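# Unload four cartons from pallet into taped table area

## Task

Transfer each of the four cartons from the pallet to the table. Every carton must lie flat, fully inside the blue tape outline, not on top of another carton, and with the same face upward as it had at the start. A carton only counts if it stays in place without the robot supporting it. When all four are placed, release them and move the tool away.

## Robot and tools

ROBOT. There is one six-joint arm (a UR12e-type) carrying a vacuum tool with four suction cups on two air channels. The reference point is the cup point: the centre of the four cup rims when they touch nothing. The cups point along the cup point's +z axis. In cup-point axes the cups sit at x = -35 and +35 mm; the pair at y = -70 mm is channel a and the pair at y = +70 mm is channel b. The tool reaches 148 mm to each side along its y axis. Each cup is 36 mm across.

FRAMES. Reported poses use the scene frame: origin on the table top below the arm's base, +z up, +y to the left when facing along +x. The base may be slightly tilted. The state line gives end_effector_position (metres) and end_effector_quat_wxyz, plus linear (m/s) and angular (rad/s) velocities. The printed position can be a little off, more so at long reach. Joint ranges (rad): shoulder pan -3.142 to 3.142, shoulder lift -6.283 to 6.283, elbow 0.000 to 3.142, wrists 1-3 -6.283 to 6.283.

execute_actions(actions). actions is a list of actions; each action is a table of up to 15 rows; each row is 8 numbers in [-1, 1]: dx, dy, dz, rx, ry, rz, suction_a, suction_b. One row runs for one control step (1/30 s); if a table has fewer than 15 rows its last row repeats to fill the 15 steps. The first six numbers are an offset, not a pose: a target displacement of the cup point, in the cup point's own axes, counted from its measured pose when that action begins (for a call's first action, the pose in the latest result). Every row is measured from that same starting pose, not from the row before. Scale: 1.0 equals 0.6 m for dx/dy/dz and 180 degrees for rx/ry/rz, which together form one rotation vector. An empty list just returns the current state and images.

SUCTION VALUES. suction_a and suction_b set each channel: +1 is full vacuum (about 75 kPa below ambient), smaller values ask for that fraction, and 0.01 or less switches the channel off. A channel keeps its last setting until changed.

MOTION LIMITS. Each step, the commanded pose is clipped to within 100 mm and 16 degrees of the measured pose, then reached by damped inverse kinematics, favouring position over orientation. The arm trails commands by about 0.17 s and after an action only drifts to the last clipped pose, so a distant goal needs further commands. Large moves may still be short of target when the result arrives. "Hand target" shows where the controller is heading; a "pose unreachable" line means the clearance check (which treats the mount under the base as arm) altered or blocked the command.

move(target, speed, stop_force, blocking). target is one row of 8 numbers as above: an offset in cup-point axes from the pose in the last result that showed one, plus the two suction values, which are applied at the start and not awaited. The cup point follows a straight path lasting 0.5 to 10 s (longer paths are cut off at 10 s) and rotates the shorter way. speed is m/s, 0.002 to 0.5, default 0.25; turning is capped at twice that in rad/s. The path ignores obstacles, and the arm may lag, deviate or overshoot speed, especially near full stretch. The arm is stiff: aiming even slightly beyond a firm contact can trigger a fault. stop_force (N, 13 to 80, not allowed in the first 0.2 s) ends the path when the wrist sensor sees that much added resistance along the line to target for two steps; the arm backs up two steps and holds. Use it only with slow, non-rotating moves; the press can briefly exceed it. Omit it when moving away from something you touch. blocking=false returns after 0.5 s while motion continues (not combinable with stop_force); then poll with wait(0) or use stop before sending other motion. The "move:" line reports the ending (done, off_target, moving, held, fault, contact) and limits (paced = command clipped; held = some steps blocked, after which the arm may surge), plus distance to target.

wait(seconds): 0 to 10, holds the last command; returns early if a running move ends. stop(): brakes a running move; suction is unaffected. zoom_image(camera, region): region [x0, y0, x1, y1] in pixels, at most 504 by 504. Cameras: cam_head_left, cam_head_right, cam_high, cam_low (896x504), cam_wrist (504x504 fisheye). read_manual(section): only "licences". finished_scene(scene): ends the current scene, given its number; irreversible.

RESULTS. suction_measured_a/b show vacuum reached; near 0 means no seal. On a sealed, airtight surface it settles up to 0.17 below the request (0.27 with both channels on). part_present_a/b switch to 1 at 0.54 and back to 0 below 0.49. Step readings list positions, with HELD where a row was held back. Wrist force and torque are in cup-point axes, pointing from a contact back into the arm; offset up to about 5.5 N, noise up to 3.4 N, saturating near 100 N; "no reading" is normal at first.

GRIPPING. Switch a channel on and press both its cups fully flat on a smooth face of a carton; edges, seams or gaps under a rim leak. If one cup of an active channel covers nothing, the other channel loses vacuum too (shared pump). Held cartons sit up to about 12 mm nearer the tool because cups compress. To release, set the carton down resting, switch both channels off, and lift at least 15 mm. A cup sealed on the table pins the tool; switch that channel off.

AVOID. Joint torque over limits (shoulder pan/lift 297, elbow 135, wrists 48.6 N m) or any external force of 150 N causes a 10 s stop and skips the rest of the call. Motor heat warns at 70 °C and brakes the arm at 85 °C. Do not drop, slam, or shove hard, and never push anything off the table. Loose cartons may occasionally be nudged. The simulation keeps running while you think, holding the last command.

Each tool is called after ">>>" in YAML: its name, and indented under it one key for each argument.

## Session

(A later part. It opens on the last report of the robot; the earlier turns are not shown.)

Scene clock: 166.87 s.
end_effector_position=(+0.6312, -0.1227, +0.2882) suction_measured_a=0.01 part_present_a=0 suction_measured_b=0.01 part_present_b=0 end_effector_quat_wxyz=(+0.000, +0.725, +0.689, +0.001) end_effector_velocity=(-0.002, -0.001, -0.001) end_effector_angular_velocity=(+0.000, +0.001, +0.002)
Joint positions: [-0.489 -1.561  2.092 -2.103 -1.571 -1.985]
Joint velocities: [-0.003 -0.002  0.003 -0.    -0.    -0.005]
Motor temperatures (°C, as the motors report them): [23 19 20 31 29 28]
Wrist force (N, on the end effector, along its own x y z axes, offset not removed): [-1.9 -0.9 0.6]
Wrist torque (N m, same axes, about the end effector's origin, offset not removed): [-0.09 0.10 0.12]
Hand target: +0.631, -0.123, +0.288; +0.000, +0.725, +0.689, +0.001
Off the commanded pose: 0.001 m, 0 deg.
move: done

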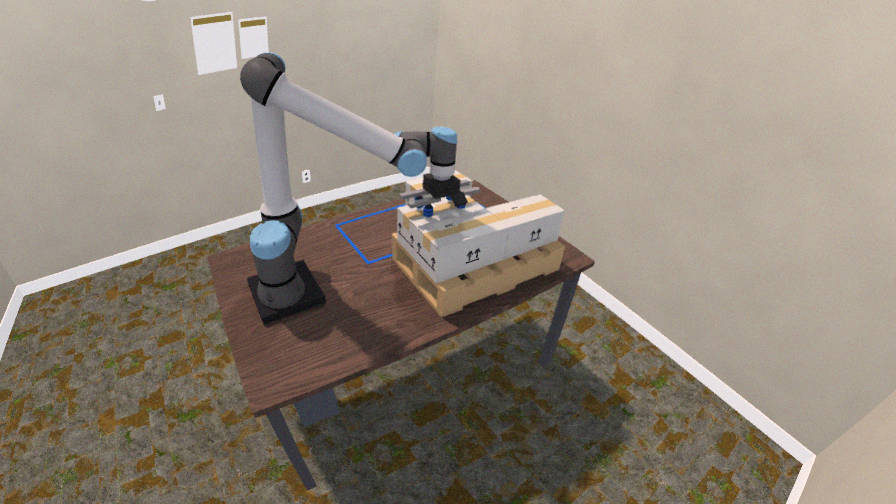

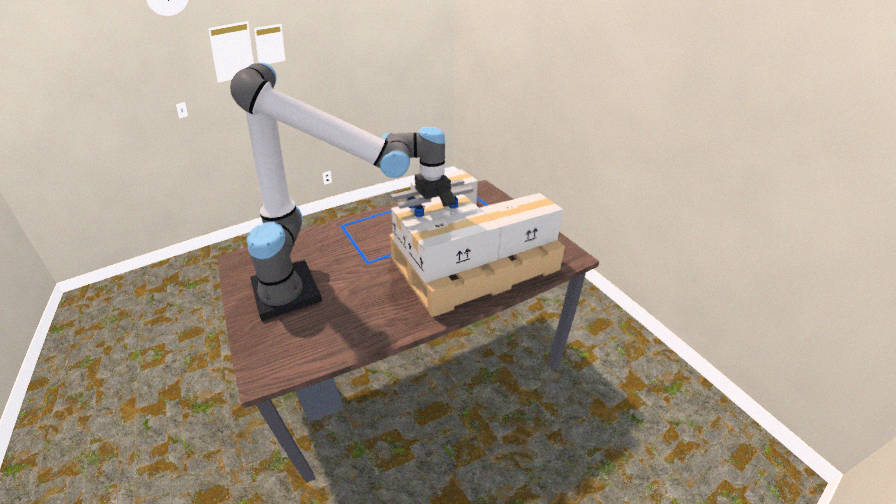

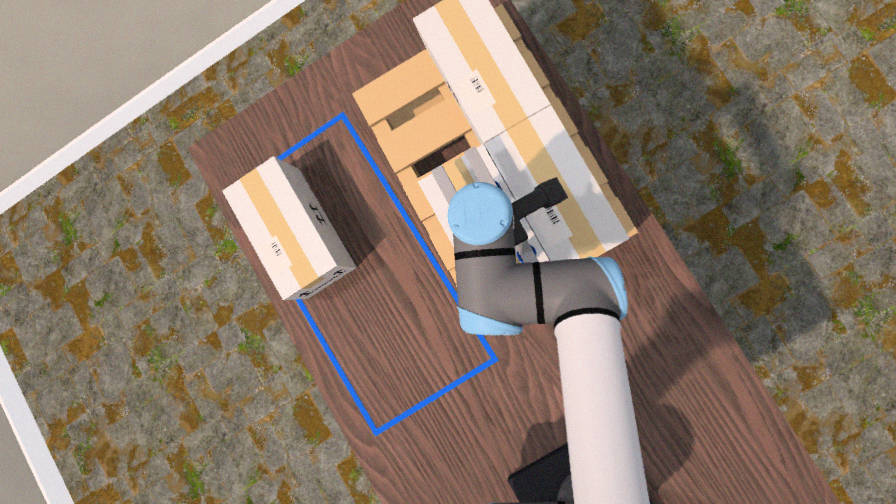

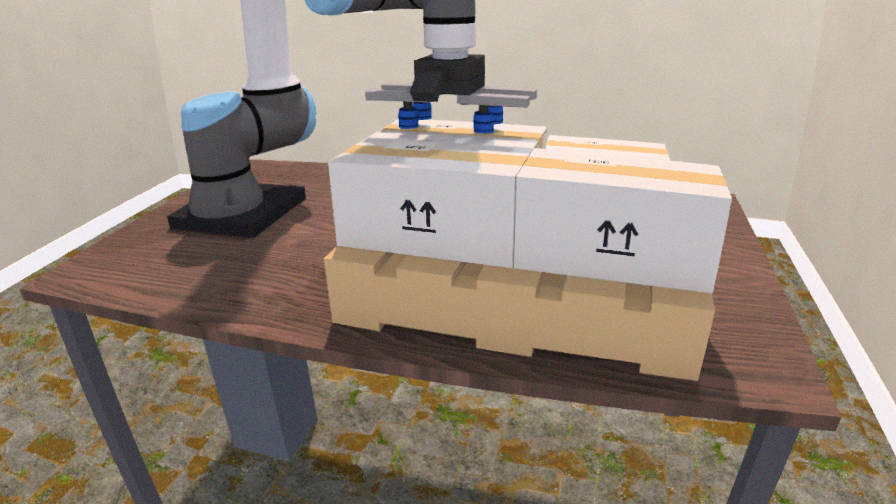

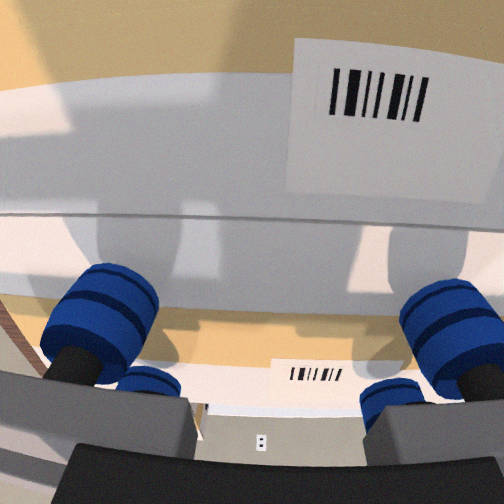

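>>> move:
  target: [0,0,0.05,0,0,0,0,0]
  speed: 0.02
  stop_force: 15

>>> execute_actions:
  actions:
    - [[0,0,0,0,0,0,1,1]]
    - [[0,0,0,0,0,0,1,1]]

Scene clock: 176.07 s.
end_effector_position=(+0.6311, -0.1227, +0.2683) suction_measured_a=0.01 part_present_a=0 suction_measured_b=0.01 part_present_b=0 end_effector_quat_wxyz=(+0.000, +0.725, +0.689, +0.001) end_effector_velocity=(+0.000, +0.000, +0.007) end_effector_angular_velocity=(+0.000, -0.001, +0.000)
Joint positions: [-0.49  -1.541  2.113 -2.143 -1.571 -1.985]
Joint velocities: [ 0.    -0.007 -0.007  0.014  0.001  0.   ]
Motor temperatures (°C, as the motors report them): [23 19 20 31 29 28]
Wrist force (N, on the end effector, along its own x y z axes, offset not removed): [-1.0 -5.5 -21.2]
Wrist torque (N m, same axes, about the end effector's origin, offset not removed): [-0.63 0.11 0.14]
Hand target: +0.631, -0.123, +0.269; +0.000, +0.725, +0.689, +0.001
Off the commanded pose: 0.010 m, 0 deg.
move: contact

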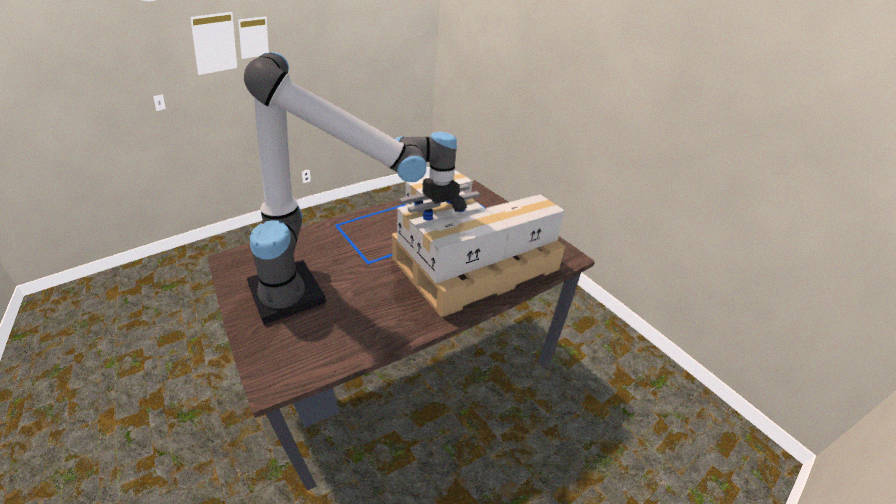

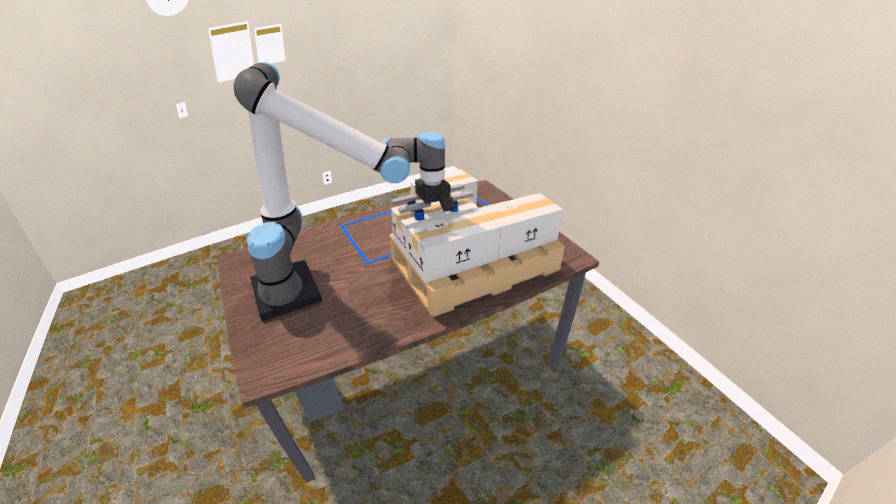

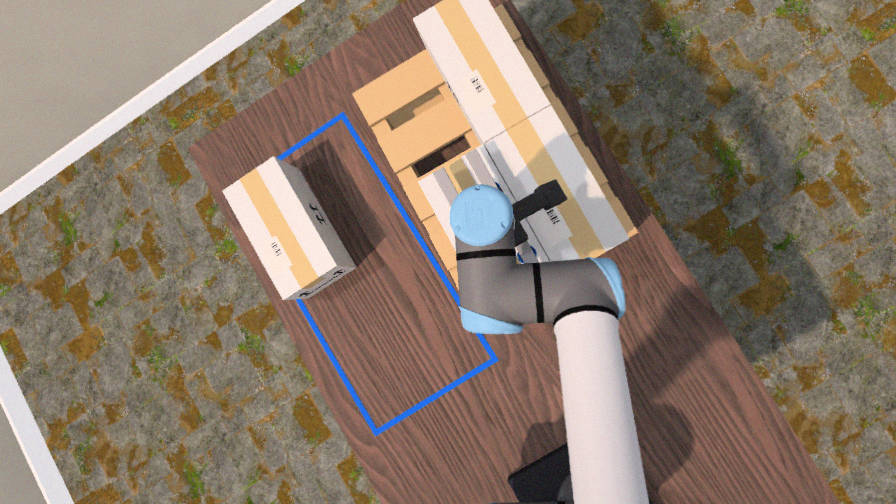

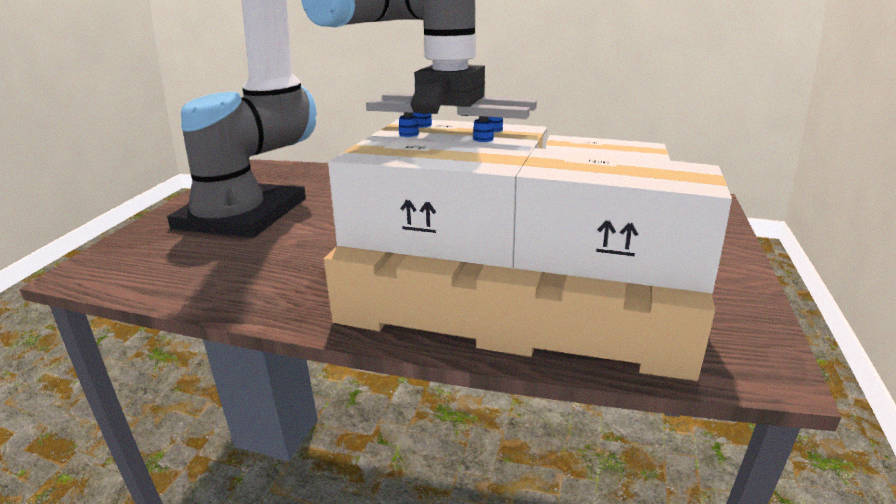

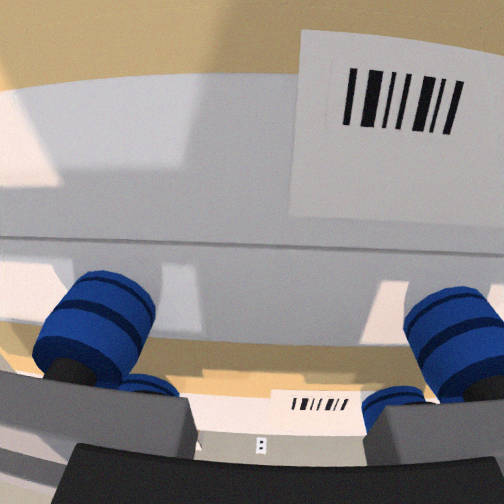

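Scene clock: 177.07 s.
end_effector_position=(+0.6311, -0.1227, +0.2683) suction_measured_a=0.62 part_present_a=1 suction_measured_b=0.62 part_present_b=1 end_effector_quat_wxyz=(+0.000, +0.725, +0.689, +0.001) end_effector_velocity=(+0.000, -0.001, +0.000) end_effector_angular_velocity=(-0.001, -0.000, -0.000)
Joint positions: [-0.49  -1.541  2.113 -2.143 -1.571 -1.985]
Joint velocities: [-0.     0.    -0.001 -0.    -0.    -0.   ]
Motor temperatures (°C, as the motors report them): [23 19 20 31 29 28]
Wrist force (N, on the end effector, along its own x y z axes, offset not removed): [-1.6 -0.6 20.7]
Wrist torque (N m, same axes, about the end effector's origin, offset not removed): [0.57 -0.08 0.18]
Hand target: +0.631, -0.123, +0.268; +0.000, +0.725, +0.689, +0.001
Off the commanded pose: 0.000 m, 0 deg.
Step readings (end_effector_position; steps 1 to 15: 1st action; 16 to 30: 2nd action):
0: (+0.6311, -0.1227, +0.2683)
1: (+0.6311, -0.1227, +0.2685)
2: (+0.6311, -0.1227, +0.2685)
4: (+0.6311, -0.1227, +0.2685)
8: (+0.6310, -0.1227, +0.2684)
15: (+0.6311, -0.1227, +0.2683)
16: (+0.6311, -0.1227, +0.2683)
17: (+0.6311, -0.1227, +0.2683)
19: (+0.6311, -0.1227, +0.2683)
23: (+0.6311, -0.1227, +0.2683)
30: end_effector_position above

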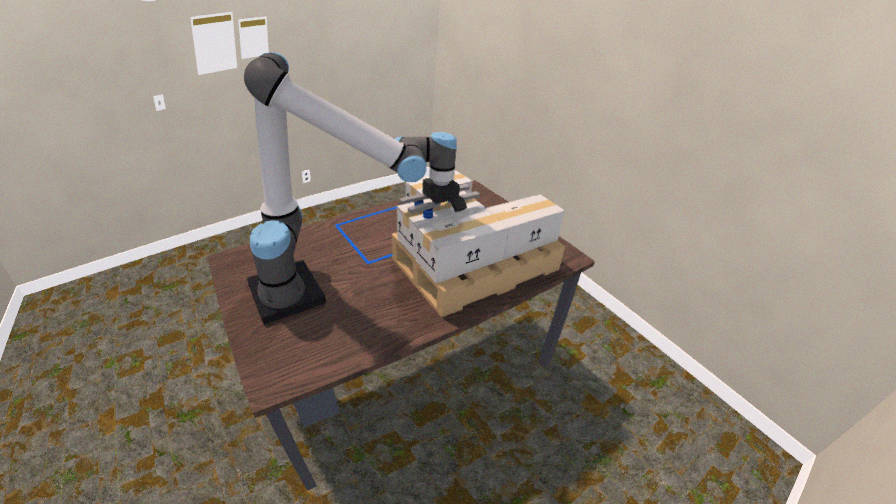

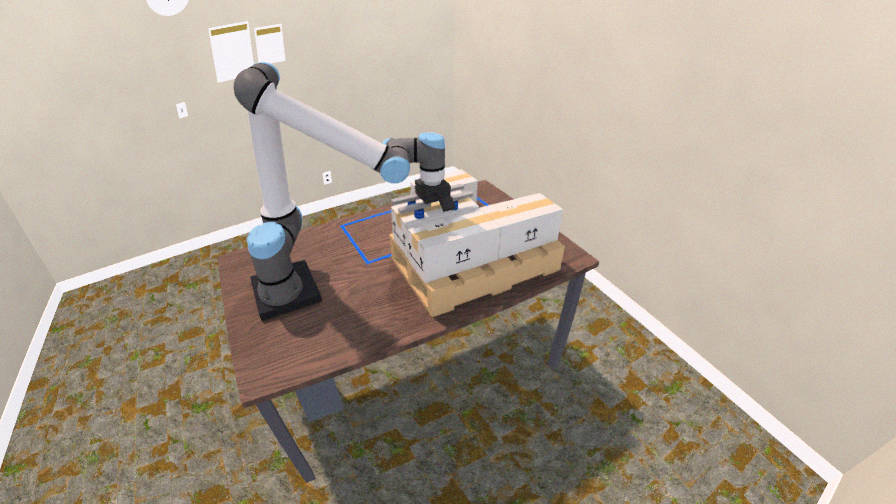

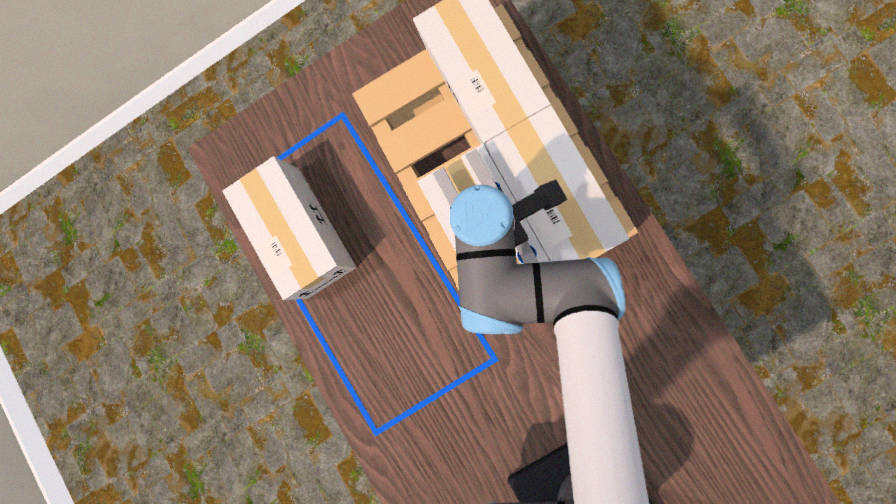

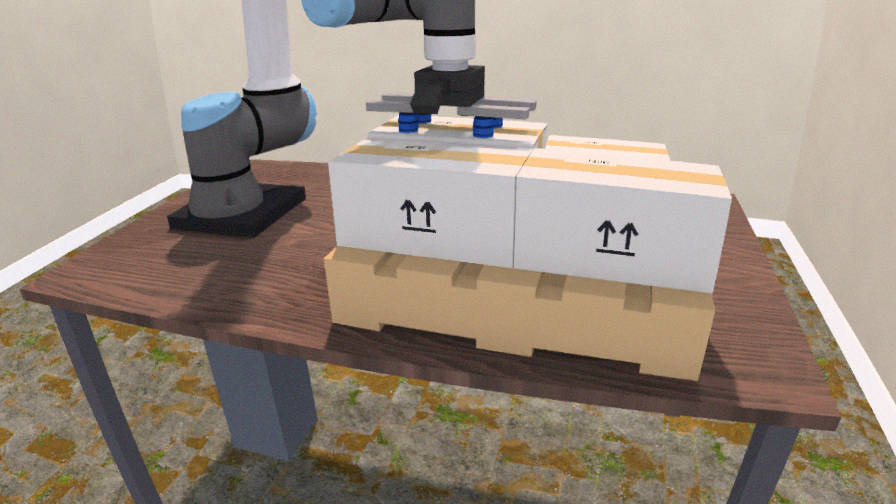

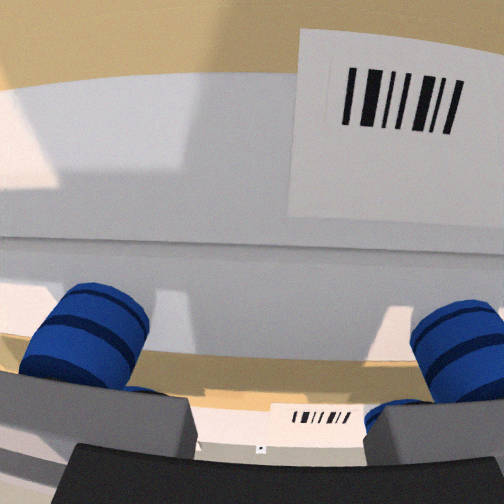

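>>> move:
  target: [0.333,-0.1,-0.033,0,0,0,1,1]
  speed: 0.25

>>> move:
  target: [0.337,-0.044,0.225,0,0,-0.0167,1,1]
  speed: 0.25

Scene clock: 188.03 s.
end_effector_position=(+0.5815, +0.0794, +0.2881) suction_measured_a=0.64 part_present_a=1 suction_measured_b=0.64 part_present_b=1 end_effector_quat_wxyz=(+0.000, +0.725, +0.689, +0.001) end_effector_velocity=(-0.000, +0.002, +0.001) end_effector_angular_velocity=(-0.001, -0.000, -0.001)
Joint positions: [-0.189 -1.658  2.185 -2.098 -1.571 -1.684]
Joint velocities: [ 0.005 -0.    -0.001  0.001 -0.001  0.005]
Motor temperatures (°C, as the motors report them): [23 19 20 31 29 28]
Wrist force (N, on the end effector, along its own x y z axes, offset not removed): [1.1 -0.1 20.5]
Wrist torque (N m, same axes, about the end effector's origin, offset not removed): [0.76 -0.58 0.16]
Hand target: +0.581, +0.080, +0.288; +0.000, +0.725, +0.689, +0.001
Off the commanded pose: 0.000 m, 0 deg.
move: done

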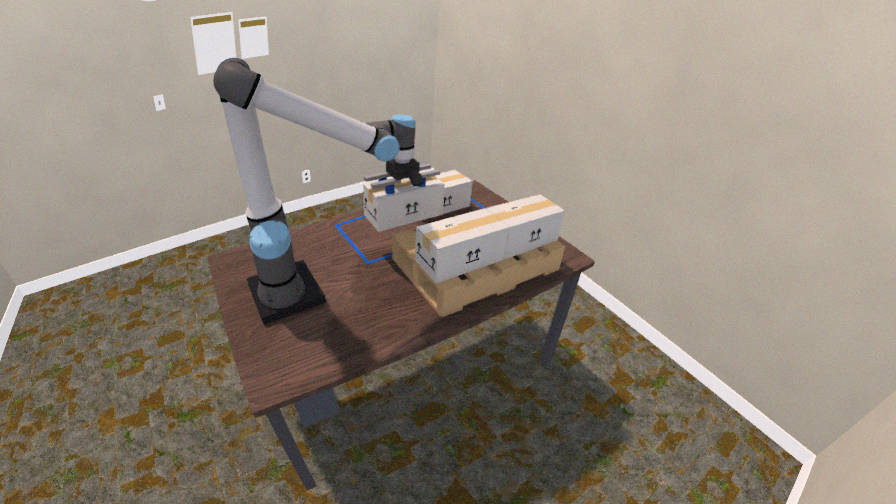

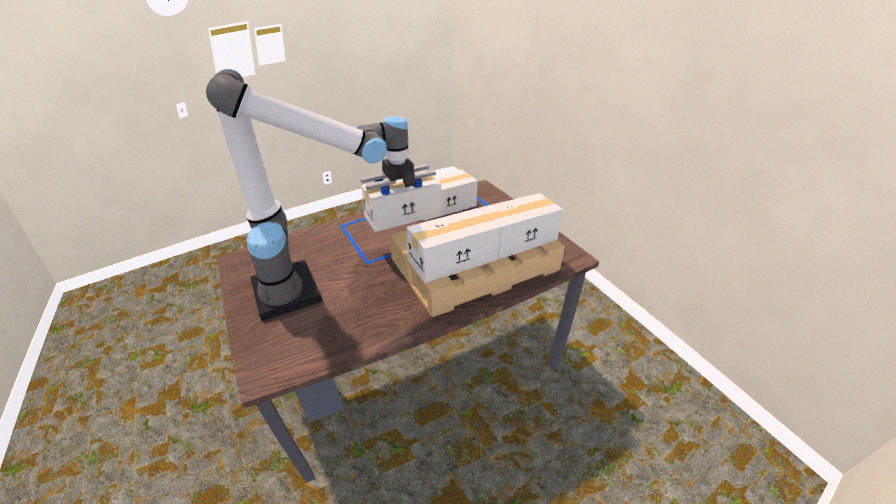

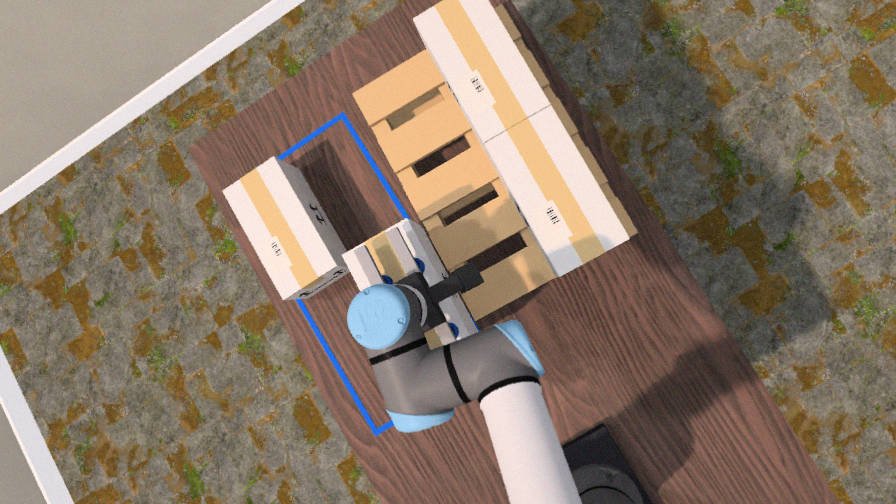

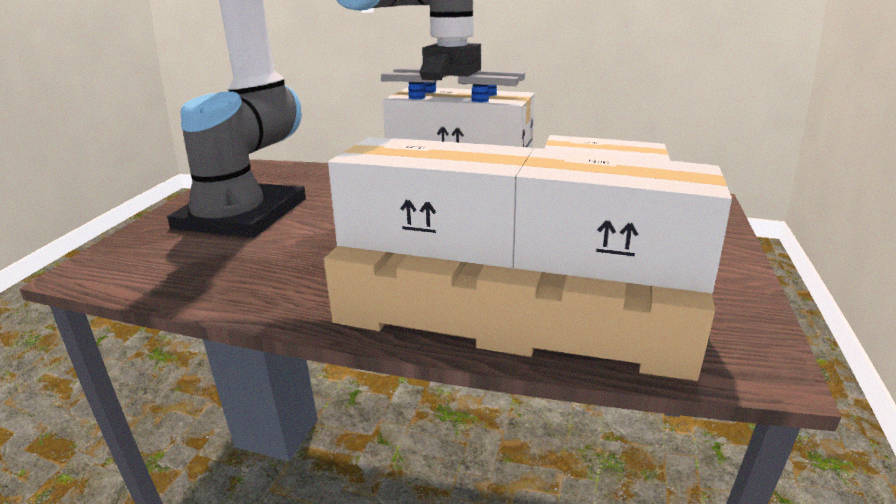

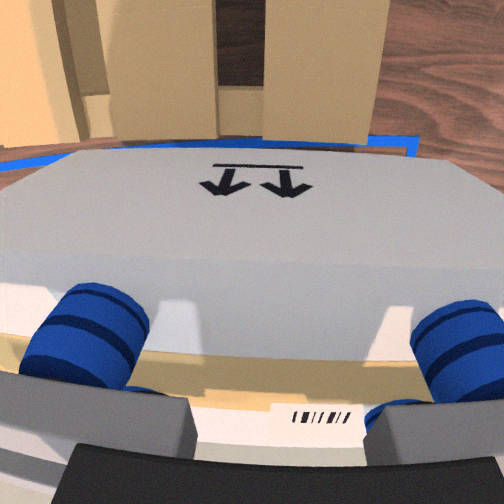

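Scene clock: 189.73 s.
end_effector_position=(+0.5656, +0.2825, +0.1536) suction_measured_a=0.64 part_present_a=1 suction_measured_b=0.64 part_present_b=1 end_effector_quat_wxyz=(+0.000, +0.707, +0.707, +0.001) end_effector_velocity=(+0.001, +0.002, -0.001) end_effector_angular_velocity=(-0.001, -0.000, +0.000)
Joint positions: [ 0.161 -1.413  2.229 -2.389 -1.571 -1.387]
Joint velocities: [ 0.003  0.004 -0.002 -0.003 -0.001  0.003]
Motor temperatures (°C, as the motors report them): [23 19 20 31 29 28]
Wrist force (N, on the end effector, along its own x y z axes, offset not removed): [0.3 -1.2 20.4]
Wrist torque (N m, same axes, about the end effector's origin, offset not removed): [0.49 -0.32 0.03]
Hand target: +0.566, +0.283, +0.153; +0.000, +0.707, +0.707, +0.001
Off the commanded pose: 0.001 m, 0 deg.
move: done

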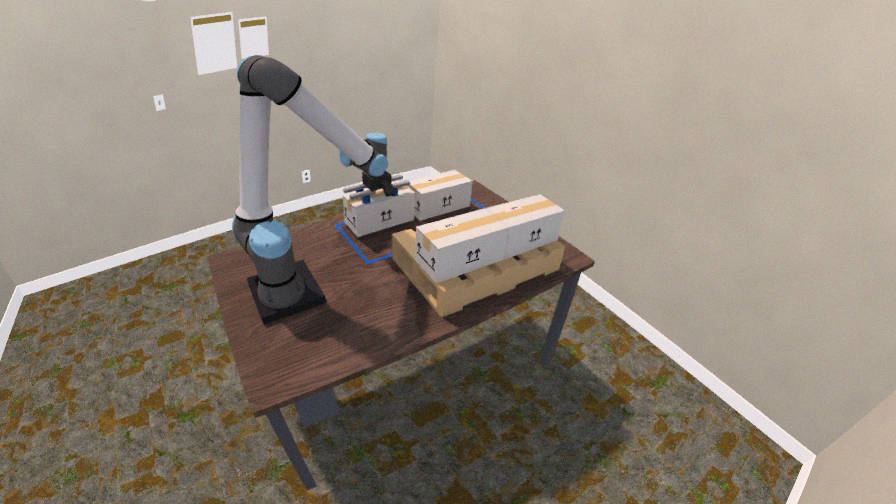

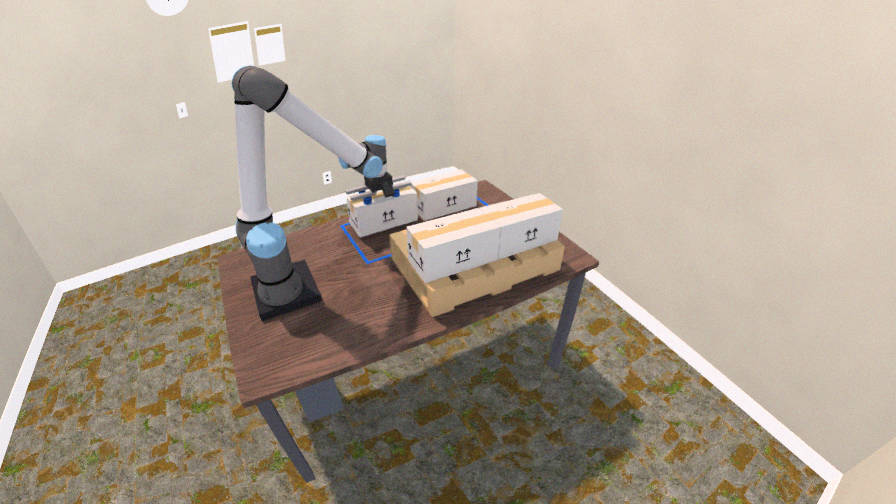

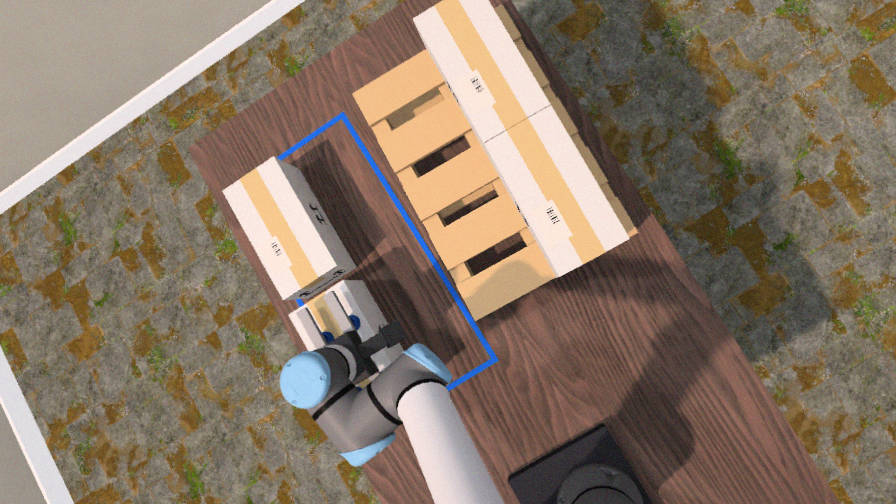

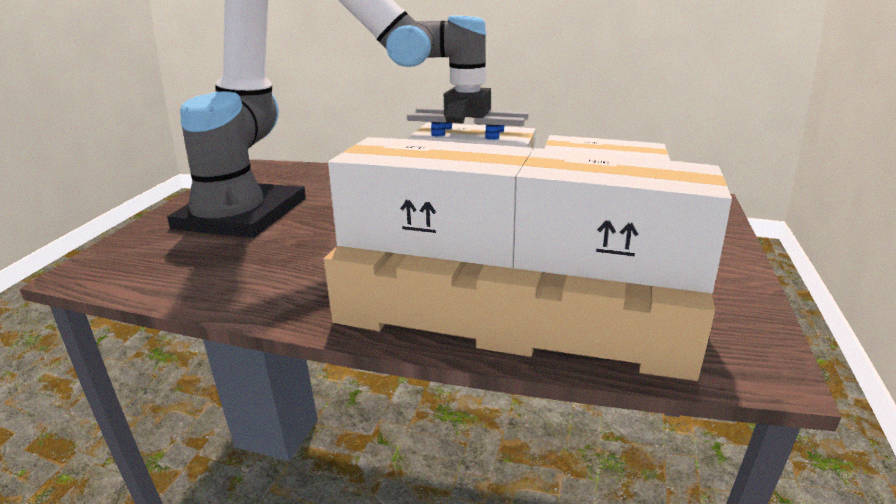

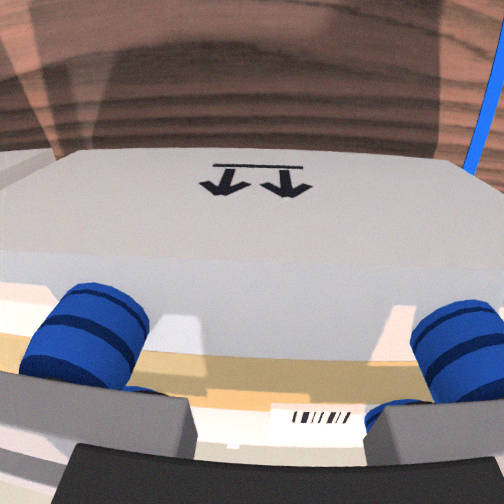

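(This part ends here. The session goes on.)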